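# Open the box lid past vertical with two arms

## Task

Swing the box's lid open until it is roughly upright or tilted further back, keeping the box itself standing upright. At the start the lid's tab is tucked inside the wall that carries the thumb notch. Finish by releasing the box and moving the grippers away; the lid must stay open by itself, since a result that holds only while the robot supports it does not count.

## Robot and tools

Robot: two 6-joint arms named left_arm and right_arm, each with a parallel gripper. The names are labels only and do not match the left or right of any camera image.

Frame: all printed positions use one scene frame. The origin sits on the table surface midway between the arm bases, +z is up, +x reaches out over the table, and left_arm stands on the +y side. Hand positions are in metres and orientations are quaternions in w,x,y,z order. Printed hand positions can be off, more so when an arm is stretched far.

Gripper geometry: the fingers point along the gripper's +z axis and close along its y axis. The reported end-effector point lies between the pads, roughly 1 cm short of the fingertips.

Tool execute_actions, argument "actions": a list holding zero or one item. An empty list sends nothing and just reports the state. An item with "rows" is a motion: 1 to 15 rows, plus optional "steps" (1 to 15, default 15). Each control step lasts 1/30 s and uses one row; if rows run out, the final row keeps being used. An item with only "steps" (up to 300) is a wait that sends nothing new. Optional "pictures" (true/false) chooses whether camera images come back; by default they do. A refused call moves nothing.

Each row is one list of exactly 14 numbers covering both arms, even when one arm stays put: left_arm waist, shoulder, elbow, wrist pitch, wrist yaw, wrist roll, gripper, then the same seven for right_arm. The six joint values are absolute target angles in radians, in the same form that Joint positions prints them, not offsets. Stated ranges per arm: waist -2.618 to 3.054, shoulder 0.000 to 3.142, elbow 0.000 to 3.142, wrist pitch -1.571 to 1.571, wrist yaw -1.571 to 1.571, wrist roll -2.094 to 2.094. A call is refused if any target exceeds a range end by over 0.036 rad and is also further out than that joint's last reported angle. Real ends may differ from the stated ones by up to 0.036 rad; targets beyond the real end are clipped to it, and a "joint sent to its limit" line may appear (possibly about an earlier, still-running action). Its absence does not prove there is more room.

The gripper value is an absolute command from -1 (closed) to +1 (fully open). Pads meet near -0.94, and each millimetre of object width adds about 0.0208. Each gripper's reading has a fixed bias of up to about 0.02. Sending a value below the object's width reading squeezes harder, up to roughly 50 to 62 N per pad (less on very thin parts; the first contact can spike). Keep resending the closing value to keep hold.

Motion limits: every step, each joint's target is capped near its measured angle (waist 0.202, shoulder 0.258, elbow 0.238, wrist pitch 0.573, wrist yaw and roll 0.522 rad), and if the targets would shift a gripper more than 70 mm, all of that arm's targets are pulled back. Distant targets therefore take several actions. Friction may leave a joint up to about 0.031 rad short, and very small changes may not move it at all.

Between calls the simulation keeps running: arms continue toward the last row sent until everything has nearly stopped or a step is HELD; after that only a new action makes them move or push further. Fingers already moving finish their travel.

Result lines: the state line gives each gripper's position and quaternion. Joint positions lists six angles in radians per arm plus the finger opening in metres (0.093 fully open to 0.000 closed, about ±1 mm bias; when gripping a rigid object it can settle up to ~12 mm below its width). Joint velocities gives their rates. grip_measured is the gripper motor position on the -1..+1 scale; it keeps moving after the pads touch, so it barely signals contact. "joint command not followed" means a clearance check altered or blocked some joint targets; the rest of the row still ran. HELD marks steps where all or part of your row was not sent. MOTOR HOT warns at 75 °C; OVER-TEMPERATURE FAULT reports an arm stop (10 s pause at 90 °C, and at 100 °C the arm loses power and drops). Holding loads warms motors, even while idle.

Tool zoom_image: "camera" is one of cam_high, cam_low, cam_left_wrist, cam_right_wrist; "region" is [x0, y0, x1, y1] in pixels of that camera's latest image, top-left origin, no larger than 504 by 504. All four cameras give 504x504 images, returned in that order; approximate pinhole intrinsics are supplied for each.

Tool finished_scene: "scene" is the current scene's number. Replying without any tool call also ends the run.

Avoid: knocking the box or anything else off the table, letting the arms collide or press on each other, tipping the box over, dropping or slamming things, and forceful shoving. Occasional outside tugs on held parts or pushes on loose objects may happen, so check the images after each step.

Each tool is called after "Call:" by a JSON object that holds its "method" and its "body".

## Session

Call:
{"method": "execute_actions", "body": {"actions": []}}

Scene clock: 0.00 s of 4000.00 s.
left_arm: end_effector_position=(+0.3332, +0.3828, +0.1552) grip_measured=+0.990 end_effector_quat_wxyz=(-0.015, +0.140, +0.987, +0.075) | right_arm: end_effector_position=(-0.0375, -0.6731, +0.1225) grip_measured=+0.988 end_effector_quat_wxyz=(+0.143, +0.696, +0.485, -0.510)
Joint positions: left_arm=[ 0.103  2.044  1.992 -1.5   -0.152  0.467  0.093] | right_arm=[-1.146  1.591  0.795  0.094  0.822  0.218  0.093]
Joint velocities: left_arm=[ 0.002  0.022  0.007 -0.037 -0.051 -0.007 -0.001] | right_arm=[-0.002 -0.012  0.002  0.051  0.007 -0.022 -0.   ]
Motor temperatures (°C, as the motors report them): left_arm=[24 29 28 41 28 24] | right_arm=[27 28 35 45 27 25]

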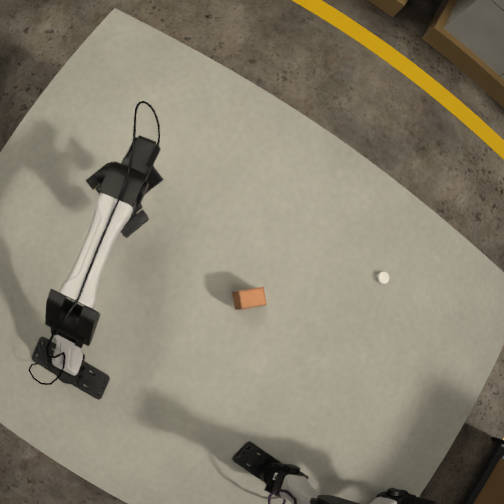

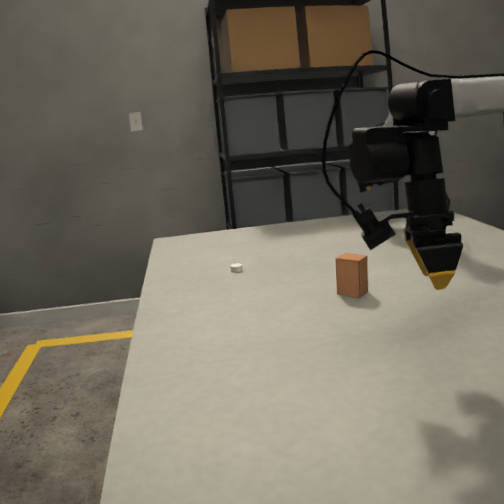

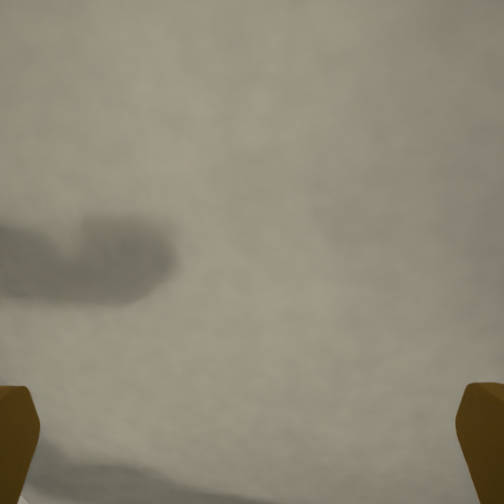

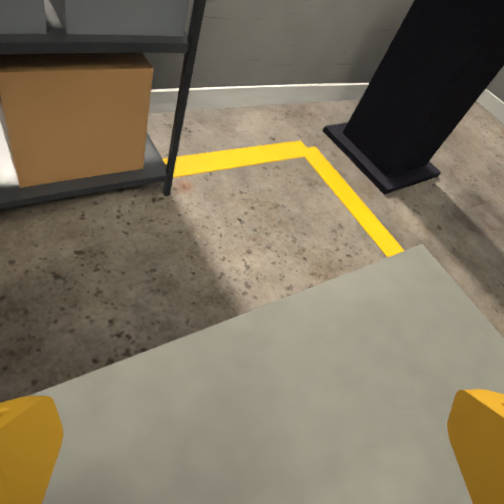

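Call:
{"method": "zoom_image", "body": {"camera": "cam_high", "region": [205, 255, 295, 345]}}

Call:
{"method": "zoom_image", "body": {"camera": "cam_low", "region": [312, 235, 392, 315]}}

Region (205, 255, 295, 345) of cam_high's 504x504 image, scaled by 5.600, with more detail than that image has.

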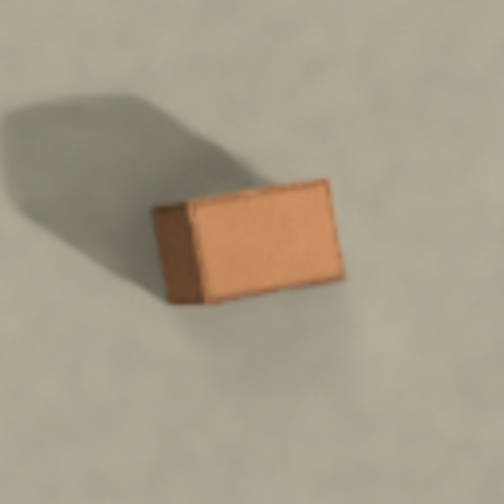

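Region (312, 235, 392, 315) of cam_low's 504x504 image, scaled by 6.300, with more detail than that image has.

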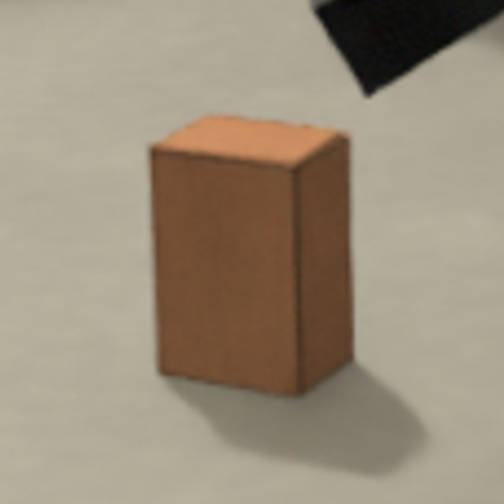

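Call:
{"method": "execute_actions", "body": {"actions": [{"rows": [[-0.5035, 1.53, 0.362, 1.024, 0.396, 0.11, 1, 0.841, 1.368, 0.522, 0.27, -0.012, 0, -1]], "steps": 15}], "pictures": false}}

Call:
{"method": "execute_actions", "body": {"actions": [{"steps": 35}]}}

Scene clock: 41.40 s of 4000.00 s.
left_arm: end_effector_position=(+0.3434, +0.0750, +0.2209) grip_measured=+0.990 end_effector_quat_wxyz=(+0.397, +0.304, +0.846, -0.184) | right_arm: end_effector_position=(+0.2936, -0.4903, +0.0951) grip_measured=-1.000 end_effector_quat_wxyz=(+0.437, +0.282, +0.837, -0.169)
Joint positions: left_arm=[-0.459  1.538  1.28  -0.449  0.312  0.168  0.093] | right_arm=[-0.406  1.395  0.557  0.238  0.108  0.029  0.   ]
Joint velocities: left_arm=[-1.267 -0.442 -2.107  3.377  0.769 -0.359 -0.001] | right_arm=[ 1.912 -0.037 -0.022  0.139 -0.652 -0.11   0.   ]
Motor temperatures (°C, as the motors report them): left_arm=[24 38 31 39 28 24] | right_arm=[27 32 38 48 27 25]
Steps of this call (steps 1 to 90: nothing new was sent; then 37.90 s passed at rest; steps 91 to 105: all 15 steps of this action). Readings (joint positions):
91: left_arm=[0.096 2.027 1.966 -1.461 -0.121 0.440] | right_arm=[-1.135 1.574 0.773 0.118 0.781 0.198]
92: left_arm=[0.082 1.999 1.921 -1.403 -0.077 0.408] | right_arm=[-1.106 1.534 0.727 0.139 0.721 0.174]
94: left_arm=[0.026 1.932 1.837 -1.293 0.007 0.353] | right_arm=[-1.014 1.460 0.647 0.163 0.599 0.135]
98: left_arm=[-0.125 1.772 1.665 -1.054 0.142 0.268] | right_arm=[-0.819 1.409 0.580 0.196 0.359 0.081]
105: the state above

Scene clock: 42.57 s of 4000.00 s.
left_arm: end_effector_position=(+0.2758, +0.0664, +0.1362) grip_measured=+0.990 end_effector_quat_wxyz=(+0.601, +0.324, +0.688, -0.244) | right_arm: end_effector_position=(+0.2742, -0.0244, +0.0967) grip_measured=-1.000 end_effector_quat_wxyz=(+0.443, -0.301, +0.827, +0.170)
Joint positions: left_arm=[-0.513  1.527  0.358  0.998  0.389  0.118  0.093] | right_arm=[ 0.848  1.391  0.546  0.263 -0.023  0.003  0.   ]
Joint velocities: left_arm=[ 0.007  0.002 -0.007  0.037 -0.051  0.051 -0.001] | right_arm=[-0.017  0.002 -0.017  0.037  0.037 -0.007  0.   ]
Motor temperatures (°C, as the motors report them): left_arm=[24 37 31 39 28 24] | right_arm=[27 32 38 49 27 25]
Steps of this call (steps 1 to 35: the robot went on to your last target). Readings (joint positions):
1: left_arm=[-0.495 1.529 1.206 -0.332 0.335 0.159] | right_arm=[-0.337 1.394 0.556 0.243 0.089 0.024]
2: left_arm=[-0.515 1.527 1.130 -0.216 0.354 0.152] | right_arm=[-0.267 1.393 0.556 0.247 0.072 0.021]
4: left_arm=[-0.521 1.527 0.968 0.006 0.372 0.141] | right_arm=[-0.122 1.391 0.555 0.254 0.048 0.016]
8: left_arm=[-0.513 1.527 0.633 0.428 0.378 0.127] | right_arm=[0.177 1.391 0.555 0.260 0.019 0.010]
35: the state above

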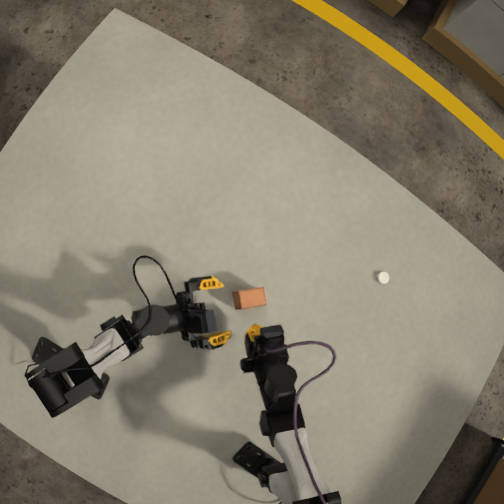

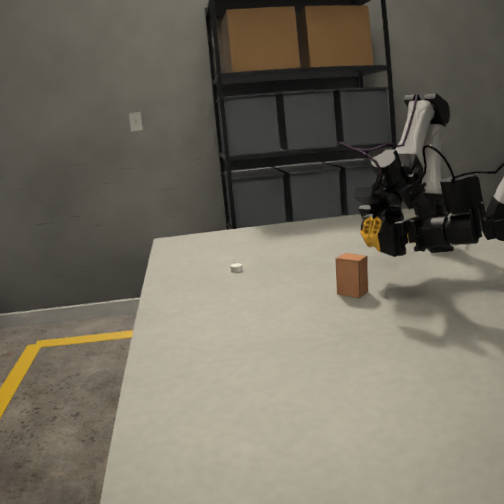

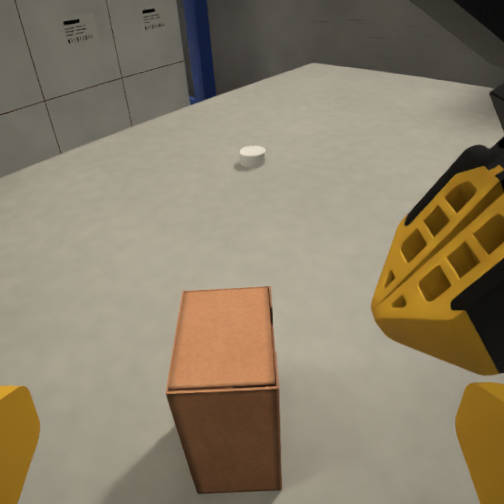

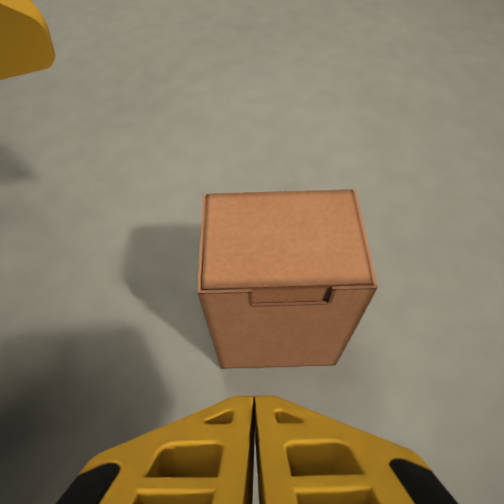

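Call:
{"method": "zoom_image", "body": {"camera": "cam_right_wrist", "region": [160, 170, 412, 422]}}

Call:
{"method": "zoom_image", "body": {"camera": "cam_left_wrist", "region": [120, 252, 372, 504]}}

Region (160, 170, 412, 422) of cam_right_wrist's 504x504 image, scaled by 2.000, with more detail than that image has.

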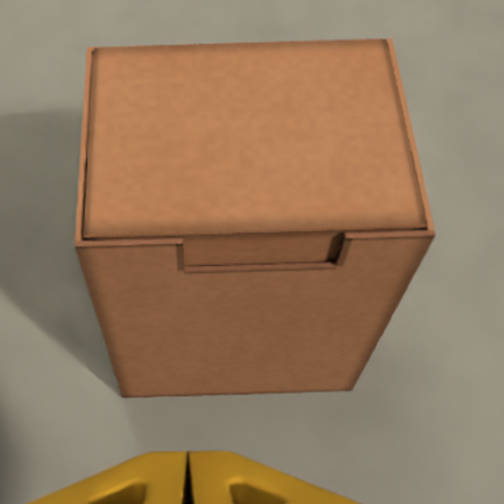

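Region (120, 252, 372, 504) of cam_left_wrist's 504x504 image, scaled by 2.000, with more detail than that image has.

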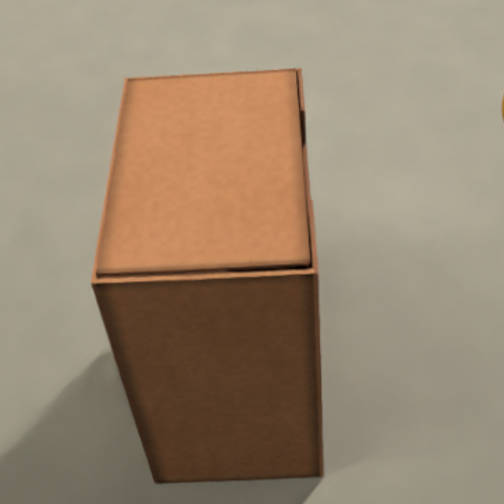

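Call:
{"method": "execute_actions", "body": {"actions": [{"rows": [[-0.50, 1.56, 0.37, 1.06, 0.39, 0.11, 0.9, 0.838, 1.368, 0.522, 0.27, -0.012, 0, -1],[-0.495, 1.60, 0.378, 1.09, 0.39, 0.11, 0.8, 0.832, 1.368, 0.522, 0.27, -0.012, 0, -1],[-0.49, 1.645, 0.384, 1.12, 0.39, 0.11, 0.7, 0.826, 1.368, 0.522, 0.27, -0.012, 0, -1],[-0.49, 1.69, 0.389, 1.15, 0.39, 0.11, 0.65, 0.82, 1.368, 0.522, 0.27, -0.012, 0, -1],[-0.49, 1.735, 0.393, 1.175, 0.39, 0.11, 0.65, 0.815, 1.368, 0.522, 0.27, -0.012, 0, -1],[-0.49, 1.78, 0.397, 1.20, 0.39, 0.11, 0.65, 0.812, 1.368, 0.522, 0.27, -0.012, 0, -1],[-0.49, 1.825, 0.401, 1.22, 0.39, 0.11, 0.65, 0.812, 1.368, 0.522, 0.27, -0.012, 0, -1],[-0.49, 1.865, 0.405, 1.24, 0.39, 0.11, 0.65, 0.812, 1.368, 0.522, 0.27, -0.012, 0, -1],[-0.495, 1.90, 0.412, 1.26, 0.385, 0.105, 0.65, 0.812, 1.368, 0.522, 0.27, -0.012, 0, -1],[-0.503, 1.93, 0.424, 1.275, 0.378, 0.10, 0.65, 0.812, 1.368, 0.522, 0.27, -0.012, 0, -1],[-0.511, 1.953, 0.442, 1.29, 0.371, 0.095, 0.65, 0.812, 1.368, 0.522, 0.27, -0.012, 0, -1],[-0.519, 1.975, 0.46, 1.30, 0.364, 0.09, 0.65, 0.812, 1.368, 0.522, 0.27, -0.012, 0, -1],[-0.527, 1.997, 0.478, 1.31, 0.357, 0.085, 0.65, 0.812, 1.368, 0.522, 0.27, -0.012, 0, -1],[-0.535, 2.019, 0.496, 1.32, 0.35, 0.08, 0.65, 0.812, 1.368, 0.522, 0.27, -0.012, 0, -1],[-0.543, 2.041, 0.514, 1.33, 0.343, 0.075, 0.65, 0.812, 1.368, 0.522, 0.27, -0.012, 0, -1]], "steps": 15}], "pictures": false}}

Call:
{"method": "execute_actions", "body": {"actions": [{"rows": [[-0.551, 2.063, 0.532, 1.34, 0.336, 0.07, 0.65, 0.812, 1.368, 0.522, 0.27, -0.012, 0, -1],[-0.559, 2.085, 0.55, 1.35, 0.329, 0.065, 0.65, 0.812, 1.368, 0.522, 0.27, -0.012, 0, -1],[-0.567, 2.107, 0.568, 1.36, 0.322, 0.06, 0.65, 0.812, 1.368, 0.522, 0.27, -0.012, 0, -1],[-0.575, 2.129, 0.586, 1.37, 0.316, 0.056, 0.65, 0.812, 1.368, 0.522, 0.27, -0.012, 0, -1],[-0.581, 2.15, 0.603, 1.38, 0.312, 0.056, 0.65, 0.812, 1.368, 0.522, 0.27, -0.012, 0, -1],[-0.584, 2.169, 0.619, 1.385, 0.312, 0.056, 0.65, 0.812, 1.368, 0.522, 0.27, -0.012, 0, -1]], "steps": 15}]}}

Scene clock: 92.37 s of 4000.00 s.
left_arm: end_effector_position=(+0.3023, +0.0561, +0.0375) grip_measured=+0.652 end_effector_quat_wxyz=(+0.543, +0.314, +0.740, -0.243) | right_arm: end_effector_position=(+0.2816, -0.0334, +0.0967) grip_measured=-1.000 end_effector_quat_wxyz=(+0.446, -0.288, +0.832, +0.163)
Joint positions: left_arm=[-0.516  1.999  0.451  1.229  0.369  0.1    0.076] | right_arm=[ 0.819  1.391  0.546  0.263 -0.022  0.003  0.   ]
Joint velocities: left_arm=[-0.208  0.564  0.554  0.403 -0.168 -0.168  0.001] | right_arm=[-0.002 -0.002  0.002 -0.007  0.037 -0.022  0.   ]
Motor temperatures (°C, as the motors report them): left_arm=[24 33 33 48 28 24] | right_arm=[27 34 38 52 27 25]
Steps of this call (steps 1 to 15: the robot went on to your last target; steps 16 to 90: nothing new was sent; then 46.30 s passed at rest; steps 91 to 105: all 15 steps of this action). Readings (joint positions):
91: left_arm=[-0.513 1.529 0.358 1.004 0.389 0.118] | right_arm=[0.848 1.391 0.546 0.263 -0.023 0.003]
92: left_arm=[-0.512 1.540 0.358 1.019 0.389 0.118] | right_arm=[0.848 1.391 0.546 0.263 -0.023 0.003]
94: left_arm=[-0.507 1.593 0.360 1.067 0.390 0.118] | right_arm=[0.840 1.391 0.546 0.263 -0.023 0.003]
98: left_arm=[-0.500 1.775 0.376 1.148 0.390 0.118] | right_arm=[0.820 1.391 0.546 0.263 -0.022 0.003]
105: the state above

Scene clock: 92.87 s of 4000.00 s.
left_arm: end_effector_position=(+0.3283, +0.0228, +0.0394) grip_measured=+0.652 end_effector_quat_wxyz=(+0.580, +0.309, +0.710, -0.253) | right_arm: end_effector_position=(+0.2816, -0.0334, +0.0967) grip_measured=-1.000 end_effector_quat_wxyz=(+0.446, -0.288, +0.832, +0.163)
Joint positions: left_arm=[-0.576  2.158  0.593  1.352  0.321  0.066  0.076] | right_arm=[ 0.819  1.391  0.546  0.263 -0.022  0.003  0.   ]
Joint velocities: left_arm=[-0.012  0.012  0.002  0.081 -0.066 -0.022 -0.001] | right_arm=[-0.012  0.012  0.007  0.022  0.037 -0.022  0.   ]
Motor temperatures (°C, as the motors report them): left_arm=[24 33 33 48 28 24] | right_arm=[27 34 38 52 27 25]
Steps of this call (steps 1 to 15: all 15 steps of this action). Readings (joint positions):
1: left_arm=[-0.524 2.018 0.471 1.244 0.363 0.096] | right_arm=[0.819 1.391 0.546 0.263 -0.022 0.003]
2: left_arm=[-0.533 2.038 0.492 1.260 0.358 0.091] | right_arm=[0.819 1.391 0.546 0.263 -0.022 0.003]
4: left_arm=[-0.550 2.076 0.531 1.292 0.346 0.083] | right_arm=[0.819 1.391 0.546 0.263 -0.022 0.003]
8: left_arm=[-0.574 2.147 0.590 1.334 0.330 0.072] | right_arm=[0.819 1.391 0.546 0.263 -0.022 0.003]
15: the state above

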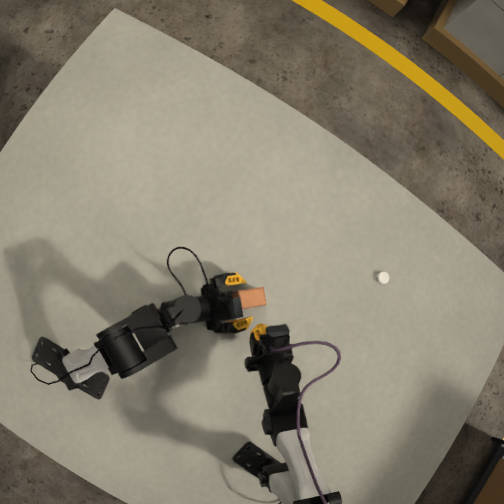

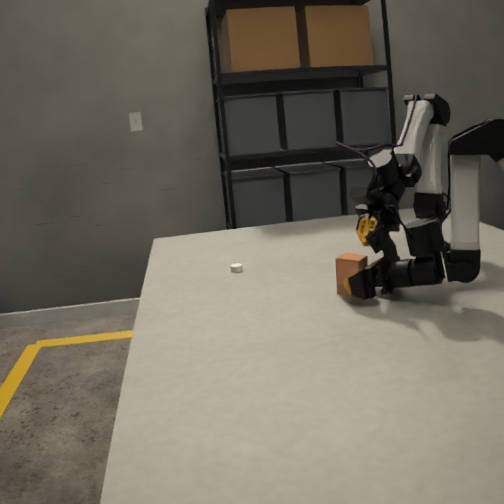

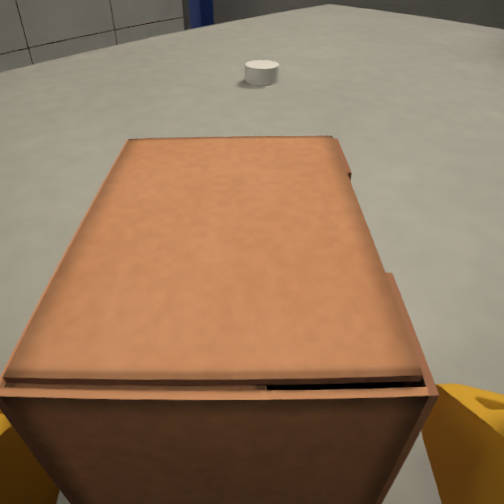

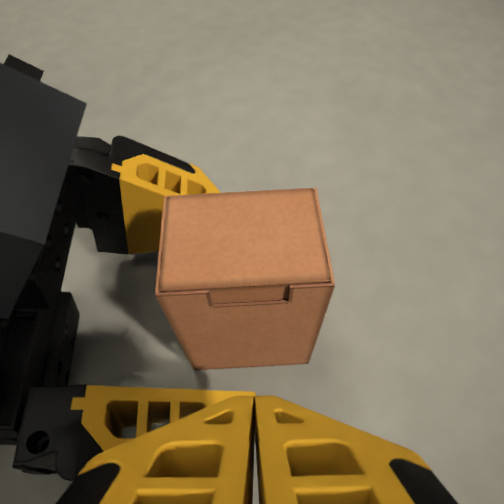

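Call:
{"method": "execute_actions", "body": {"actions": [{"rows": [[-0.584, 2.169, 0.619, 1.385, 0.312, 0.056, 0.5, 0.812, 1.368, 0.522, 0.27, -0.012, 0, -1],[-0.584, 2.169, 0.619, 1.385, 0.312, 0.056, 0.36, 0.812, 1.368, 0.522, 0.27, -0.012, 0, -1],[-0.584, 2.169, 0.619, 1.385, 0.312, 0.056, 0.24, 0.812, 1.368, 0.522, 0.27, -0.012, 0, -1],[-0.584, 2.169, 0.619, 1.385, 0.312, 0.056, 0.15, 0.812, 1.368, 0.522, 0.27, -0.012, 0, -1],[-0.584, 2.169, 0.619, 1.385, 0.312, 0.056, 0.09, 0.812, 1.368, 0.522, 0.27, -0.012, 0, -1],[-0.584, 2.169, 0.619, 1.385, 0.312, 0.056, 0.04, 0.812, 1.368, 0.522, 0.27, -0.012, 0, -1],[-0.584, 2.169, 0.619, 1.385, 0.312, 0.056, 0.0, 0.812, 1.368, 0.522, 0.27, -0.012, 0, -1],[-0.584, 2.169, 0.619, 1.385, 0.312, 0.056, -0.04, 0.812, 1.368, 0.522, 0.27, -0.012, 0, -1],[-0.584, 2.169, 0.619, 1.385, 0.312, 0.056, -0.08, 0.812, 1.368, 0.522, 0.27, -0.012, 0, -1],[-0.584, 2.169, 0.619, 1.385, 0.312, 0.056, -0.12, 0.812, 1.368, 0.522, 0.27, -0.012, 0, -1],[-0.584, 2.169, 0.619, 1.385, 0.312, 0.056, -0.16, 0.812, 1.368, 0.522, 0.27, -0.012, 0, -1],[-0.584, 2.169, 0.619, 1.385, 0.312, 0.056, -0.20, 0.812, 1.368, 0.522, 0.27, -0.012, 0, -1],[-0.584, 2.169, 0.619, 1.385, 0.312, 0.056, -0.24, 0.812, 1.368, 0.522, 0.27, -0.012, 0, -1],[-0.584, 2.169, 0.619, 1.385, 0.312, 0.056, -0.27, 0.812, 1.368, 0.522, 0.27, -0.012, 0, -1]], "steps": 15}]}}

Scene clock: 104.73 s of 4000.00 s.
left_arm: end_effector_position=(+0.3290, +0.0230, +0.0411) grip_measured=-0.249 end_effector_quat_wxyz=(+0.583, +0.307, +0.709, -0.253) | right_arm: end_effector_position=(+0.2816, -0.0334, +0.0967) grip_measured=-1.000 end_effector_quat_wxyz=(+0.446, -0.288, +0.832, +0.163)
Joint positions: left_arm=[-0.576  2.158  0.593  1.36   0.318  0.064  0.033] | right_arm=[ 0.819  1.391  0.546  0.263 -0.022  0.003  0.   ]
Joint velocities: left_arm=[-0.012 -0.007 -0.002 -0.022  0.051 -0.037 -0.004] | right_arm=[ 0.007 -0.022  0.012  0.007  0.051 -0.037  0.   ]
Motor temperatures (°C, as the motors report them): left_arm=[24 34 33 48 28 24] | right_arm=[27 34 38 52 27 25]
Steps of this call (steps 1 to 15: the robot went on to your last target; steps 16 to 90: nothing new was sent; then 8.37 s passed at rest; steps 91 to 105: all 15 steps of this action). Readings (joint positions):
91: left_arm=[-0.576 2.158 0.593 1.360 0.318 0.064] | right_arm=[0.819 1.391 0.546 0.263 -0.022 0.003]
92: left_arm=[-0.576 2.158 0.593 1.360 0.318 0.064] | right_arm=[0.819 1.391 0.546 0.263 -0.022 0.003]
94: left_arm=[-0.576 2.158 0.593 1.360 0.318 0.064] | right_arm=[0.819 1.391 0.546 0.263 -0.022 0.003]
98: left_arm=[-0.576 2.158 0.593 1.360 0.318 0.064] | right_arm=[0.819 1.391 0.546 0.263 -0.022 0.003]
105: the state above

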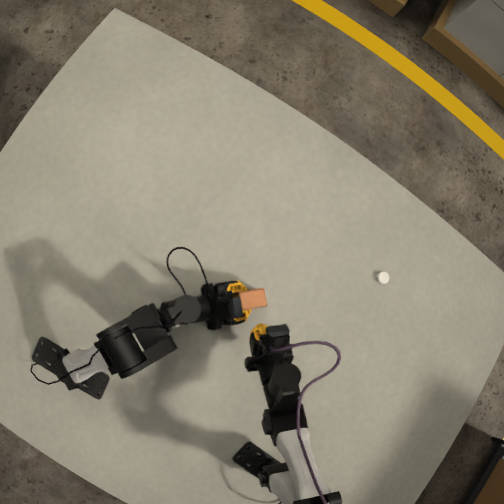

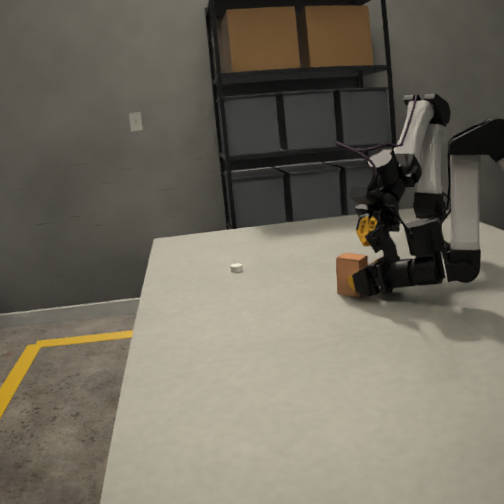

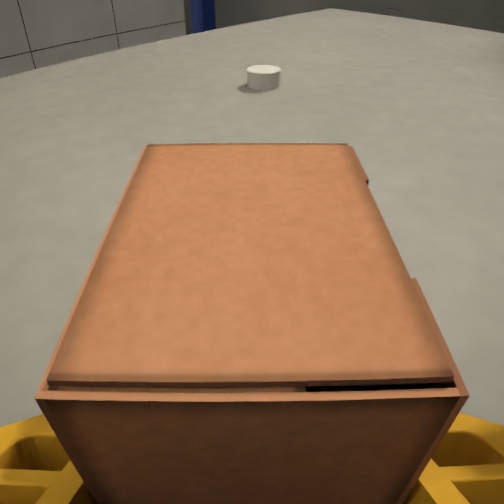

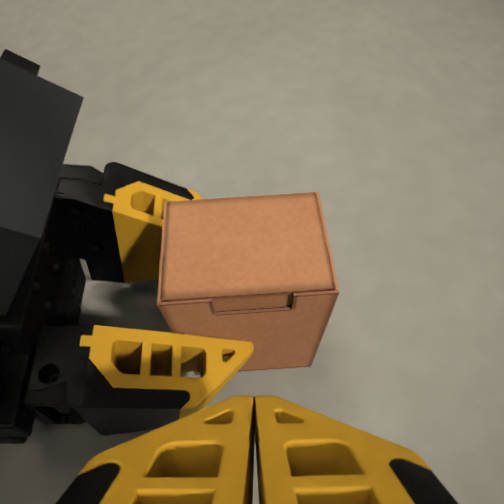

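Call:
{"method": "zoom_image", "body": {"camera": "cam_right_wrist", "region": [130, 170, 382, 422]}}

Region (130, 170, 382, 422) of cam_right_wrist's 504x504 image, scaled by 2.000, with more detail than that image has.

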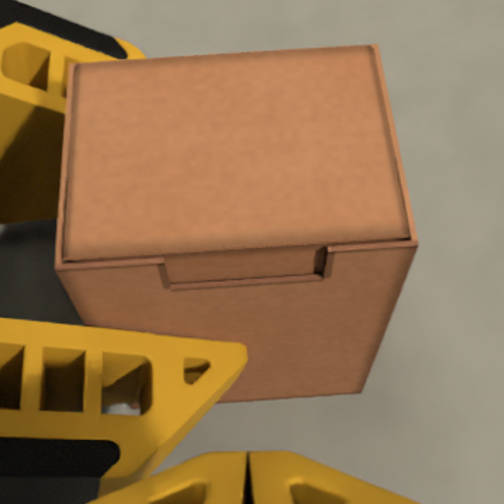

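Call:
{"method": "execute_actions", "body": {"actions": [{"rows": [[-0.584, 2.169, 0.619, 1.385, 0.312, 0.056, -0.27, 0.812, 1.40, 0.56, 0.285, -0.012, 0, -1],[-0.584, 2.169, 0.619, 1.385, 0.312, 0.056, -0.27, 0.812, 1.42, 0.572, 0.298, -0.012, 0, -1],[-0.584, 2.169, 0.619, 1.385, 0.312, 0.056, -0.27, 0.812, 1.438, 0.58, 0.31, -0.012, 0, -1],[-0.584, 2.169, 0.619, 1.385, 0.312, 0.056, -0.27, 0.812, 1.456, 0.587, 0.322, -0.012, 0, -1],[-0.584, 2.169, 0.619, 1.385, 0.312, 0.056, -0.27, 0.812, 1.474, 0.594, 0.333, -0.012, 0, -1],[-0.584, 2.169, 0.619, 1.385, 0.312, 0.056, -0.27, 0.812, 1.492, 0.601, 0.344, -0.012, 0, -1],[-0.584, 2.169, 0.619, 1.385, 0.312, 0.056, -0.27, 0.812, 1.51, 0.608, 0.354, -0.012, 0, -1],[-0.584, 2.169, 0.619, 1.385, 0.312, 0.056, -0.27, 0.812, 1.528, 0.615, 0.363, -0.012, 0, -1],[-0.584, 2.169, 0.619, 1.385, 0.312, 0.056, -0.27, 0.812, 1.546, 0.622, 0.37, -0.012, 0, -1],[-0.584, 2.169, 0.619, 1.385, 0.312, 0.056, -0.27, 0.812, 1.562, 0.63, 0.373, -0.012, 0, -1],[-0.584, 2.169, 0.619, 1.385, 0.312, 0.056, -0.27, 0.812, 1.5745, 0.637, 0.373, -0.012, 0, -1]], "steps": 15}], "pictures": false}}

Call:
{"method": "execute_actions", "body": {"actions": [{"steps": 12}]}}

Scene clock: 121.50 s of 4000.00 s.
left_arm: end_effector_position=(+0.3290, +0.0230, +0.0411) grip_measured=-0.249 end_effector_quat_wxyz=(+0.583, +0.307, +0.709, -0.253) | right_arm: end_effector_position=(+0.3011, -0.0183, +0.0744) grip_measured=-1.000 end_effector_quat_wxyz=(+0.435, -0.290, +0.838, +0.159)
Joint positions: left_arm=[-0.576  2.158  0.593  1.36   0.318  0.064  0.033] | right_arm=[ 0.819  1.561  0.61   0.343 -0.022  0.003  0.   ]
Joint velocities: left_arm=[-0.007  0.002  0.002 -0.037 -0.051 -0.051 -0.001] | right_arm=[-0.007 -0.007 -0.007 -0.007 -0.022  0.022  0.   ]
Motor temperatures (°C, as the motors report them): left_arm=[24 35 33 49 28 24] | right_arm=[27 34 38 52 27 25]
Steps of this call (steps 1 to 15: the robot went on to your last target; steps 16 to 90: nothing new was sent; then 13.27 s passed at rest; steps 91 to 105: all 15 steps of this action). Readings (joint positions):
91: left_arm=[-0.576 2.158 0.593 1.360 0.318 0.064] | right_arm=[0.819 1.391 0.546 0.264 -0.022 0.003]
92: left_arm=[-0.576 2.158 0.593 1.360 0.318 0.064] | right_arm=[0.819 1.392 0.546 0.266 -0.022 0.003]
94: left_arm=[-0.576 2.158 0.593 1.360 0.318 0.064] | right_arm=[0.819 1.407 0.552 0.278 -0.022 0.003]
98: left_arm=[-0.576 2.158 0.593 1.360 0.318 0.064] | right_arm=[0.819 1.478 0.581 0.312 -0.022 0.003]
105: the state above

Scene clock: 121.90 s of 4000.00 s.
left_arm: end_effector_position=(+0.3290, +0.0230, +0.0411) grip_measured=-0.249 end_effector_quat_wxyz=(+0.583, +0.307, +0.709, -0.253) | right_arm: end_effector_position=(+0.3024, -0.0173, +0.0768) grip_measured=-1.000 end_effector_quat_wxyz=(+0.440, -0.289, +0.835, +0.161)
Joint positions: left_arm=[-0.576  2.158  0.593  1.36   0.318  0.064  0.033] | right_arm=[ 0.819  1.561  0.61   0.355 -0.022  0.003  0.   ]
Joint velocities: left_arm=[-0.002 -0.002 -0.002 -0.081 -0.022 -0.066  0.   ] | right_arm=[-0.002 -0.007  0.007  0.007 -0.037  0.081  0.   ]
Motor temperatures (°C, as the motors report them): left_arm=[24 35 33 49 28 24] | right_arm=[27 34 38 52 27 25]
Steps of this call (steps 1 to 12: the robot went on to your last target). Readings (joint positions):
1: left_arm=[-0.576 2.158 0.593 1.360 0.318 0.064] | right_arm=[0.819 1.561 0.610 0.344 -0.022 0.003]
2: left_arm=[-0.576 2.158 0.593 1.360 0.318 0.064] | right_arm=[0.819 1.561 0.610 0.347 -0.022 0.003]
4: left_arm=[-0.576 2.158 0.593 1.360 0.318 0.064] | right_arm=[0.819 1.561 0.610 0.351 -0.022 0.003]
8: left_arm=[-0.576 2.158 0.593 1.360 0.318 0.064] | right_arm=[0.819 1.561 0.610 0.354 -0.022 0.003]
12: the state above

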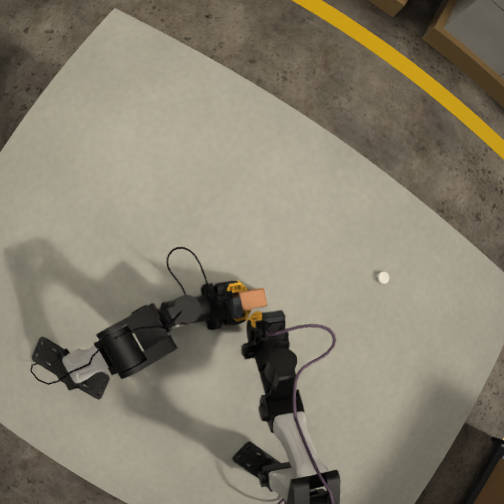

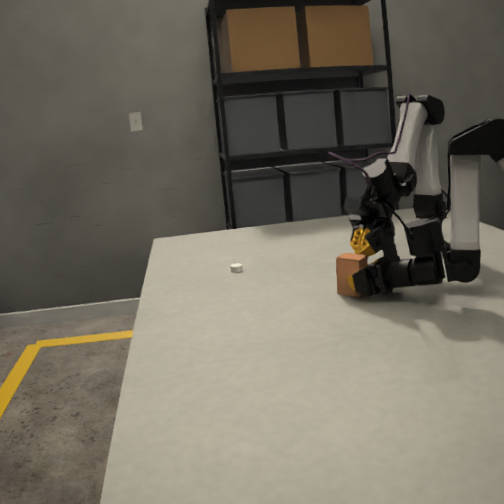

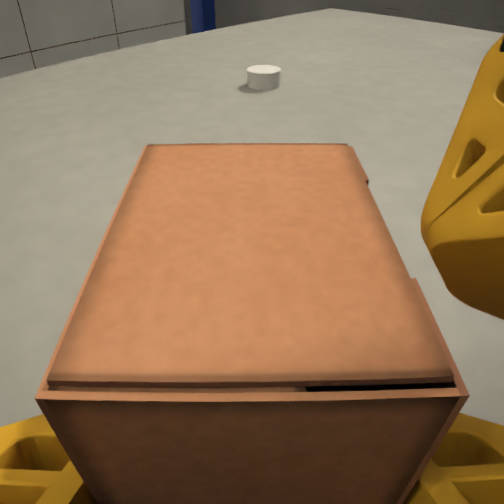

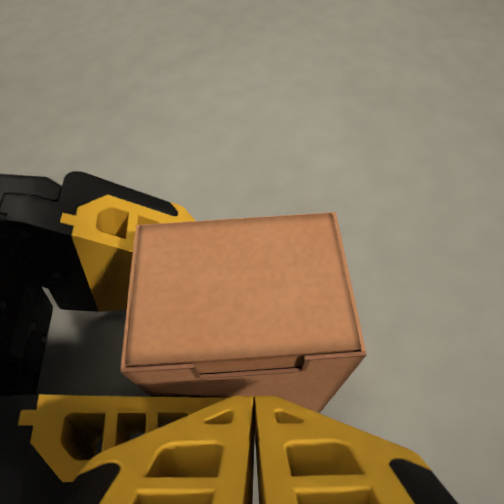

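Call:
{"method": "execute_actions", "body": {"actions": [{"rows": [[-0.584, 2.169, 0.619, 1.38, 0.318, 0.06, -0.27, 0.812, 1.5745, 0.640, 0.373, -0.012, 0, -1],[-0.584, 2.169, 0.619, 1.375, 0.32, 0.064, -0.27, 0.812, 1.5745, 0.643, 0.373, -0.012, 0, -1],[-0.584, 2.169, 0.619, 1.37, 0.322, 0.066, -0.27, 0.812, 1.5745, 0.646, 0.373, -0.012, 0, -1],[-0.584, 2.169, 0.619, 1.365, 0.324, 0.068, -0.27, 0.812, 1.5745, 0.649, 0.373, -0.012, 0, -1],[-0.584, 2.169, 0.619, 1.36, 0.324, 0.07, -0.27, 0.812, 1.578, 0.652, 0.373, -0.012, 0, -1],[-0.584, 2.169, 0.619, 1.355, 0.324, 0.07, -0.27, 0.812, 1.581, 0.655, 0.373, -0.012, 0, -1],[-0.584, 2.169, 0.619, 1.35, 0.324, 0.07, -0.27, 0.812, 1.584, 0.658, 0.373, -0.012, 0, -1],[-0.584, 2.169, 0.619, 1.35, 0.324, 0.07, -0.27, 0.812, 1.587, 0.661, 0.373, -0.012, 0, -1],[-0.584, 2.169, 0.619, 1.35, 0.324, 0.07, -0.27, 0.812, 1.59, 0.664, 0.373, -0.012, 0, -1],[-0.584, 2.169, 0.619, 1.35, 0.324, 0.07, -0.27, 0.812, 1.593, 0.666, 0.373, -0.012, 0, -1]], "steps": 15}]}}

Scene clock: 133.07 s of 4000.00 s.
left_arm: end_effector_position=(+0.3290, +0.0230, +0.0409) grip_measured=-0.249 end_effector_quat_wxyz=(+0.582, +0.307, +0.709, -0.253) | right_arm: end_effector_position=(+0.3107, -0.0109, +0.0861) grip_measured=-1.000 end_effector_quat_wxyz=(+0.451, -0.287, +0.829, +0.165)
Joint positions: left_arm=[-0.576  2.158  0.593  1.359  0.318  0.064  0.033] | right_arm=[ 0.819  1.574  0.643  0.362 -0.022  0.003  0.   ]
Joint velocities: left_arm=[-0.002 -0.002 -0.012  0.066  0.037 -0.007  0.001] | right_arm=[-0.007  0.032  0.002  0.007  0.007 -0.095  0.   ]
Motor temperatures (°C, as the motors report them): left_arm=[24 35 33 49 28 24] | right_arm=[27 33 39 53 27 25]
Steps of this call (steps 1 to 30: the robot went on to your last target; steps 31 to 90: nothing new was sent; then 7.67 s passed at rest; steps 91 to 105: all 15 steps of this action). Readings (joint positions):
91: left_arm=[-0.576 2.158 0.593 1.360 0.318 0.064] | right_arm=[0.819 1.561 0.610 0.356 -0.022 0.003]
92: left_arm=[-0.576 2.158 0.593 1.360 0.318 0.064] | right_arm=[0.819 1.561 0.610 0.356 -0.022 0.003]
94: left_arm=[-0.576 2.158 0.593 1.360 0.318 0.064] | right_arm=[0.819 1.561 0.611 0.356 -0.022 0.003]
98: left_arm=[-0.576 2.158 0.593 1.359 0.318 0.064] | right_arm=[0.819 1.561 0.629 0.356 -0.022 0.003]
105: the state above

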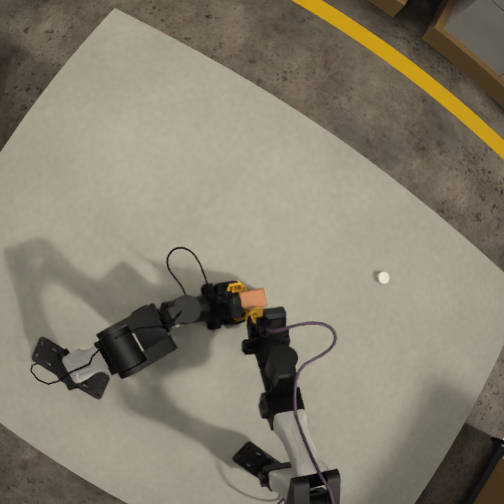

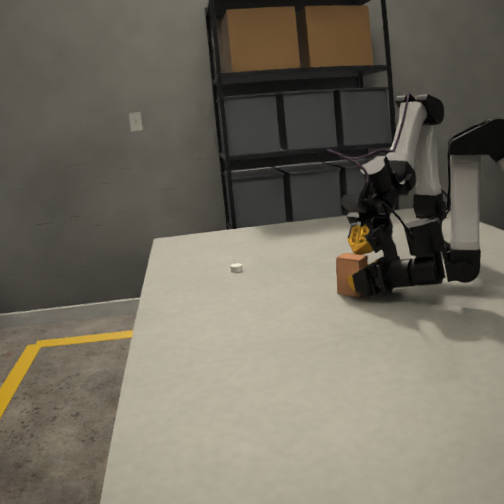

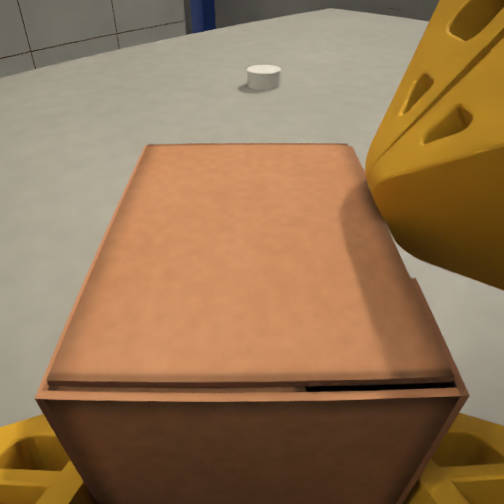

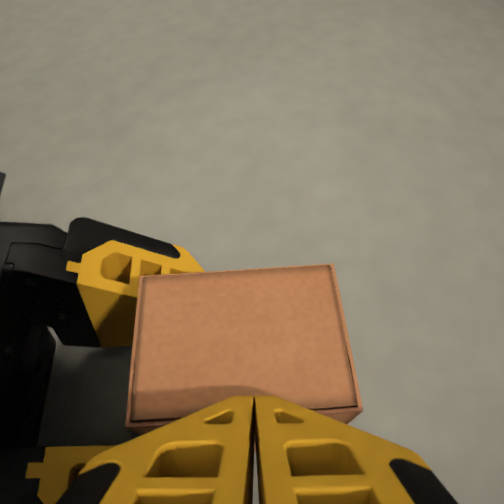

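Call:
{"method": "execute_actions", "body": {"actions": [{"rows": [[-0.584, 2.169, 0.619, 1.35, 0.324, 0.07, -0.27, 0.812, 1.585, 0.64, 0.373, -0.012, 0, -1],[-0.584, 2.169, 0.619, 1.35, 0.324, 0.07, -0.27, 0.812, 1.585, 0.625, 0.373, -0.012, 0, -1],[-0.584, 2.169, 0.619, 1.35, 0.324, 0.07, -0.27, 0.812, 1.585, 0.619, 0.373, -0.012, 0, -1],[-0.584, 2.169, 0.619, 1.35, 0.324, 0.07, -0.27, 0.812, 1.585, 0.614, 0.373, -0.012, 0, -1],[-0.584, 2.169, 0.619, 1.35, 0.324, 0.07, -0.27, 0.812, 1.585, 0.609, 0.373, -0.012, 0, -1],[-0.584, 2.169, 0.619, 1.35, 0.324, 0.07, -0.27, 0.812, 1.585, 0.604, 0.373, -0.012, 0, -1],[-0.584, 2.169, 0.619, 1.35, 0.324, 0.07, -0.27, 0.812, 1.585, 0.60, 0.373, -0.012, 0, -1]], "steps": 13}]}}

Scene clock: 144.60 s of 4000.00 s.
left_arm: end_effector_position=(+0.3290, +0.0230, +0.0409) grip_measured=-0.249 end_effector_quat_wxyz=(+0.582, +0.307, +0.709, -0.253) | right_arm: end_effector_position=(+0.3060, -0.0145, +0.0781) grip_measured=-1.000 end_effector_quat_wxyz=(+0.443, -0.289, +0.833, +0.162)
Joint positions: left_arm=[-0.576  2.158  0.593  1.359  0.318  0.064  0.033] | right_arm=[ 0.819  1.575  0.622  0.365 -0.022  0.003  0.   ]
Joint velocities: left_arm=[-0.017 -0.012  0.007  0.022 -0.007 -0.051 -0.   ] | right_arm=[ 0.007  0.012 -0.007  0.066  0.007  0.037  0.   ]
Motor temperatures (°C, as the motors report them): left_arm=[24 35 33 49 28 24] | right_arm=[27 33 40 53 27 25]
Steps of this call (steps 1 to 15: the robot went on to your last target; steps 16 to 90: nothing new was sent; then 8.10 s passed at rest; steps 91 to 103: all 13 steps of this action). Readings (joint positions):
91: left_arm=[-0.576 2.158 0.593 1.359 0.318 0.064] | right_arm=[0.819 1.575 0.643 0.362 -0.022 0.003]
92: left_arm=[-0.576 2.158 0.593 1.359 0.318 0.064] | right_arm=[0.819 1.575 0.643 0.362 -0.022 0.003]
94: left_arm=[-0.576 2.158 0.593 1.359 0.318 0.064] | right_arm=[0.819 1.575 0.643 0.362 -0.022 0.003]
98: left_arm=[-0.576 2.158 0.593 1.359 0.318 0.064] | right_arm=[0.819 1.575 0.634 0.365 -0.022 0.003]
103: the state above

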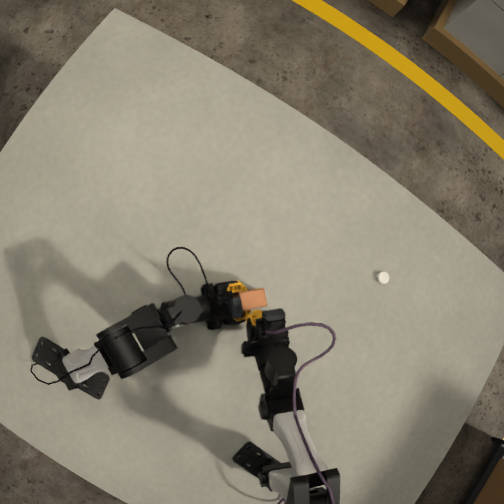

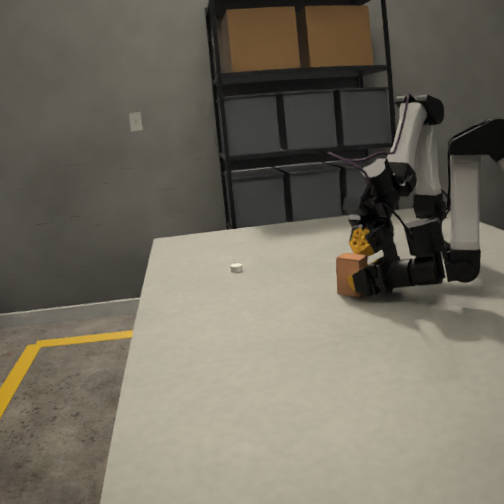

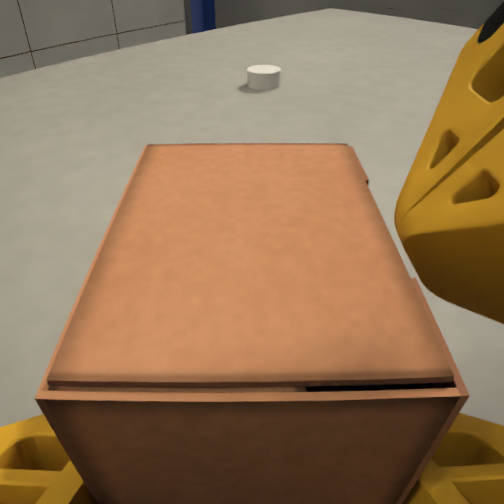

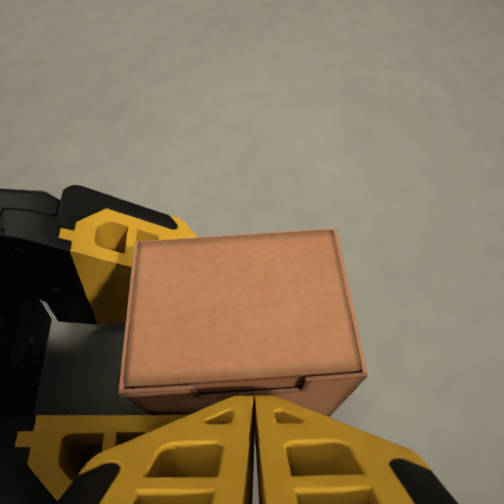

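Call:
{"method": "zoom_image", "body": {"camera": "cam_left_wrist", "region": [330, 120, 504, 340]}}

Call:
{"method": "zoom_image", "body": {"camera": "cam_right_wrist", "region": [110, 330, 400, 430]}}

Region (330, 120, 504, 340) of cam_left_wrist's 504x504 image, scaled by 2.291, with more detail than that image has; it fills the left 399 columns of this view, and the rest is white.

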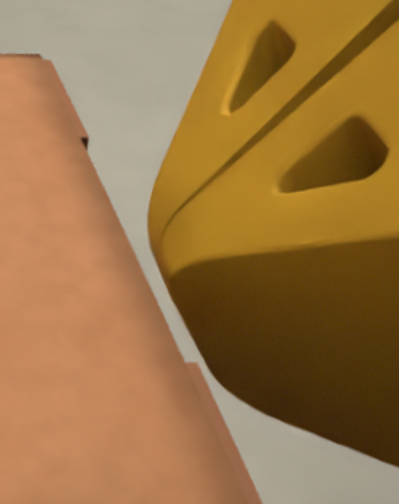

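Region (110, 330, 400, 430) of cam_right_wrist's 504x504 image, scaled by 1.738, with more detail than that image has; it fills the top 174 rows of this view, and the rest is white.

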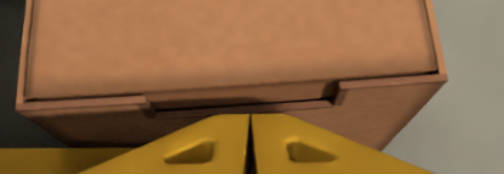

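Call:
{"method": "execute_actions", "body": {"actions": [{"rows": [[-0.584, 2.169, 0.619, 1.35, 0.324, 0.07, -0.27, 0.812, 1.59, 0.625, 0.373, -0.012, 0, -1],[-0.584, 2.169, 0.619, 1.35, 0.324, 0.07, -0.27, 0.812, 1.594, 0.64, 0.373, -0.012, 0, -1],[-0.584, 2.169, 0.619, 1.35, 0.324, 0.07, -0.27, 0.812, 1.598, 0.645, 0.373, -0.012, 0, -1],[-0.584, 2.169, 0.619, 1.35, 0.324, 0.07, -0.27, 0.812, 1.602, 0.649, 0.373, -0.012, 0, -1],[-0.584, 2.169, 0.619, 1.35, 0.324, 0.07, -0.27, 0.812, 1.606, 0.653, 0.373, -0.012, 0, -1],[-0.584, 2.169, 0.619, 1.35, 0.324, 0.07, -0.27, 0.812, 1.61, 0.657, 0.373, -0.012, 0, -1],[-0.584, 2.169, 0.619, 1.35, 0.324, 0.07, -0.27, 0.812, 1.614, 0.661, 0.373, -0.012, 0, -1],[-0.584, 2.169, 0.619, 1.35, 0.324, 0.07, -0.27, 0.812, 1.618, 0.665, 0.373, -0.012, 0, -1],[-0.584, 2.169, 0.619, 1.35, 0.324, 0.07, -0.27, 0.812, 1.622, 0.669, 0.373, -0.012, 0, -1],[-0.584, 2.169, 0.619, 1.35, 0.324, 0.07, -0.27, 0.812, 1.624, 0.672, 0.373, -0.012, 0, -1]], "steps": 15}]}}

Scene clock: 164.73 s of 4000.00 s.
left_arm: end_effector_position=(+0.3300, +0.0240, +0.0408) grip_measured=-0.249 end_effector_quat_wxyz=(+0.583, +0.305, +0.710, -0.250) | right_arm: end_effector_position=(+0.3101, -0.0114, +0.0748) grip_measured=-1.000 end_effector_quat_wxyz=(+0.440, -0.289, +0.835, +0.161)
Joint positions: left_arm=[-0.576  2.158  0.593  1.359  0.309  0.064  0.033] | right_arm=[ 0.819  1.604  0.642  0.366 -0.022  0.003  0.   ]
Joint velocities: left_arm=[ 0.002  0.002  0.022  0.051 -0.007 -0.095 -0.001] | right_arm=[-0.002 -0.022 -0.002  0.007  0.037 -0.022  0.   ]
Motor temperatures (°C, as the motors report them): left_arm=[24 36 34 48 28 24] | right_arm=[27 33 39 54 27 25]
Steps of this call (steps 1 to 15: the robot went on to your last target; steps 16 to 90: nothing new was sent; then 16.63 s passed at rest; steps 91 to 105: all 15 steps of this action). Readings (joint positions):
91: left_arm=[-0.576 2.158 0.593 1.359 0.318 0.064] | right_arm=[0.819 1.575 0.622 0.365 -0.022 0.003]
92: left_arm=[-0.576 2.158 0.593 1.359 0.318 0.064] | right_arm=[0.819 1.575 0.622 0.365 -0.022 0.003]
94: left_arm=[-0.576 2.158 0.593 1.359 0.318 0.064] | right_arm=[0.819 1.575 0.622 0.365 -0.022 0.003]
98: left_arm=[-0.576 2.158 0.593 1.359 0.318 0.064] | right_arm=[0.819 1.592 0.632 0.366 -0.022 0.003]
105: the state above

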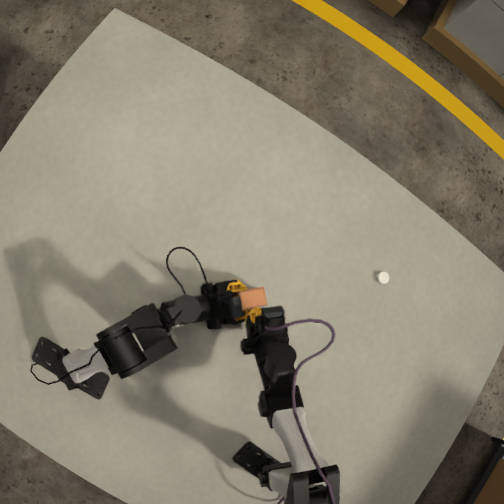

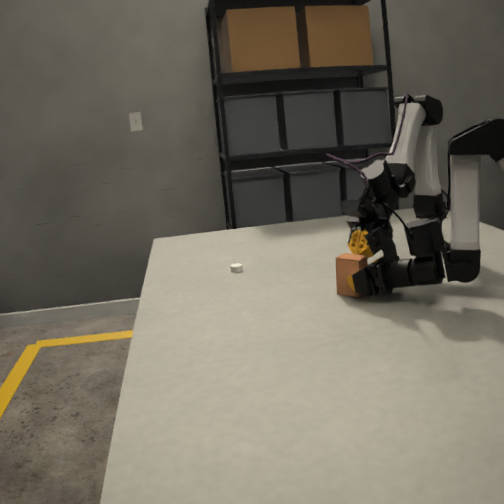

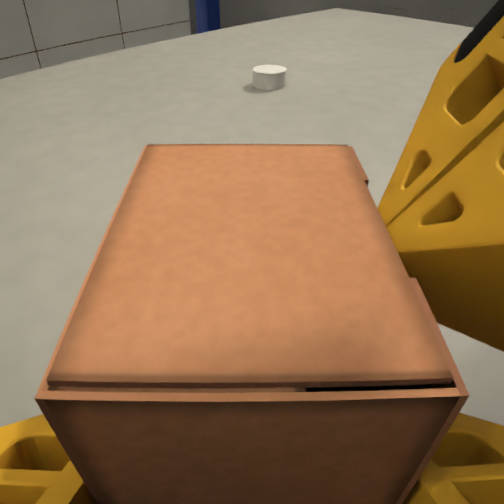

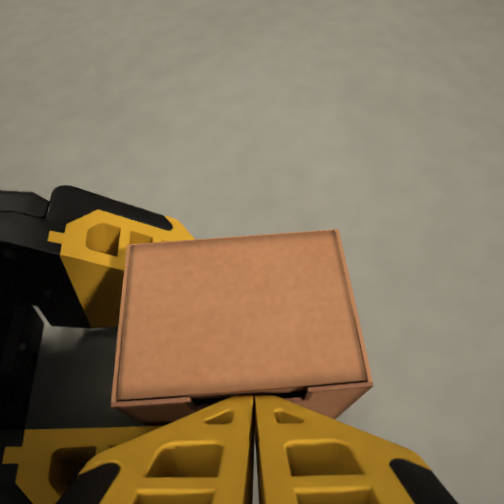

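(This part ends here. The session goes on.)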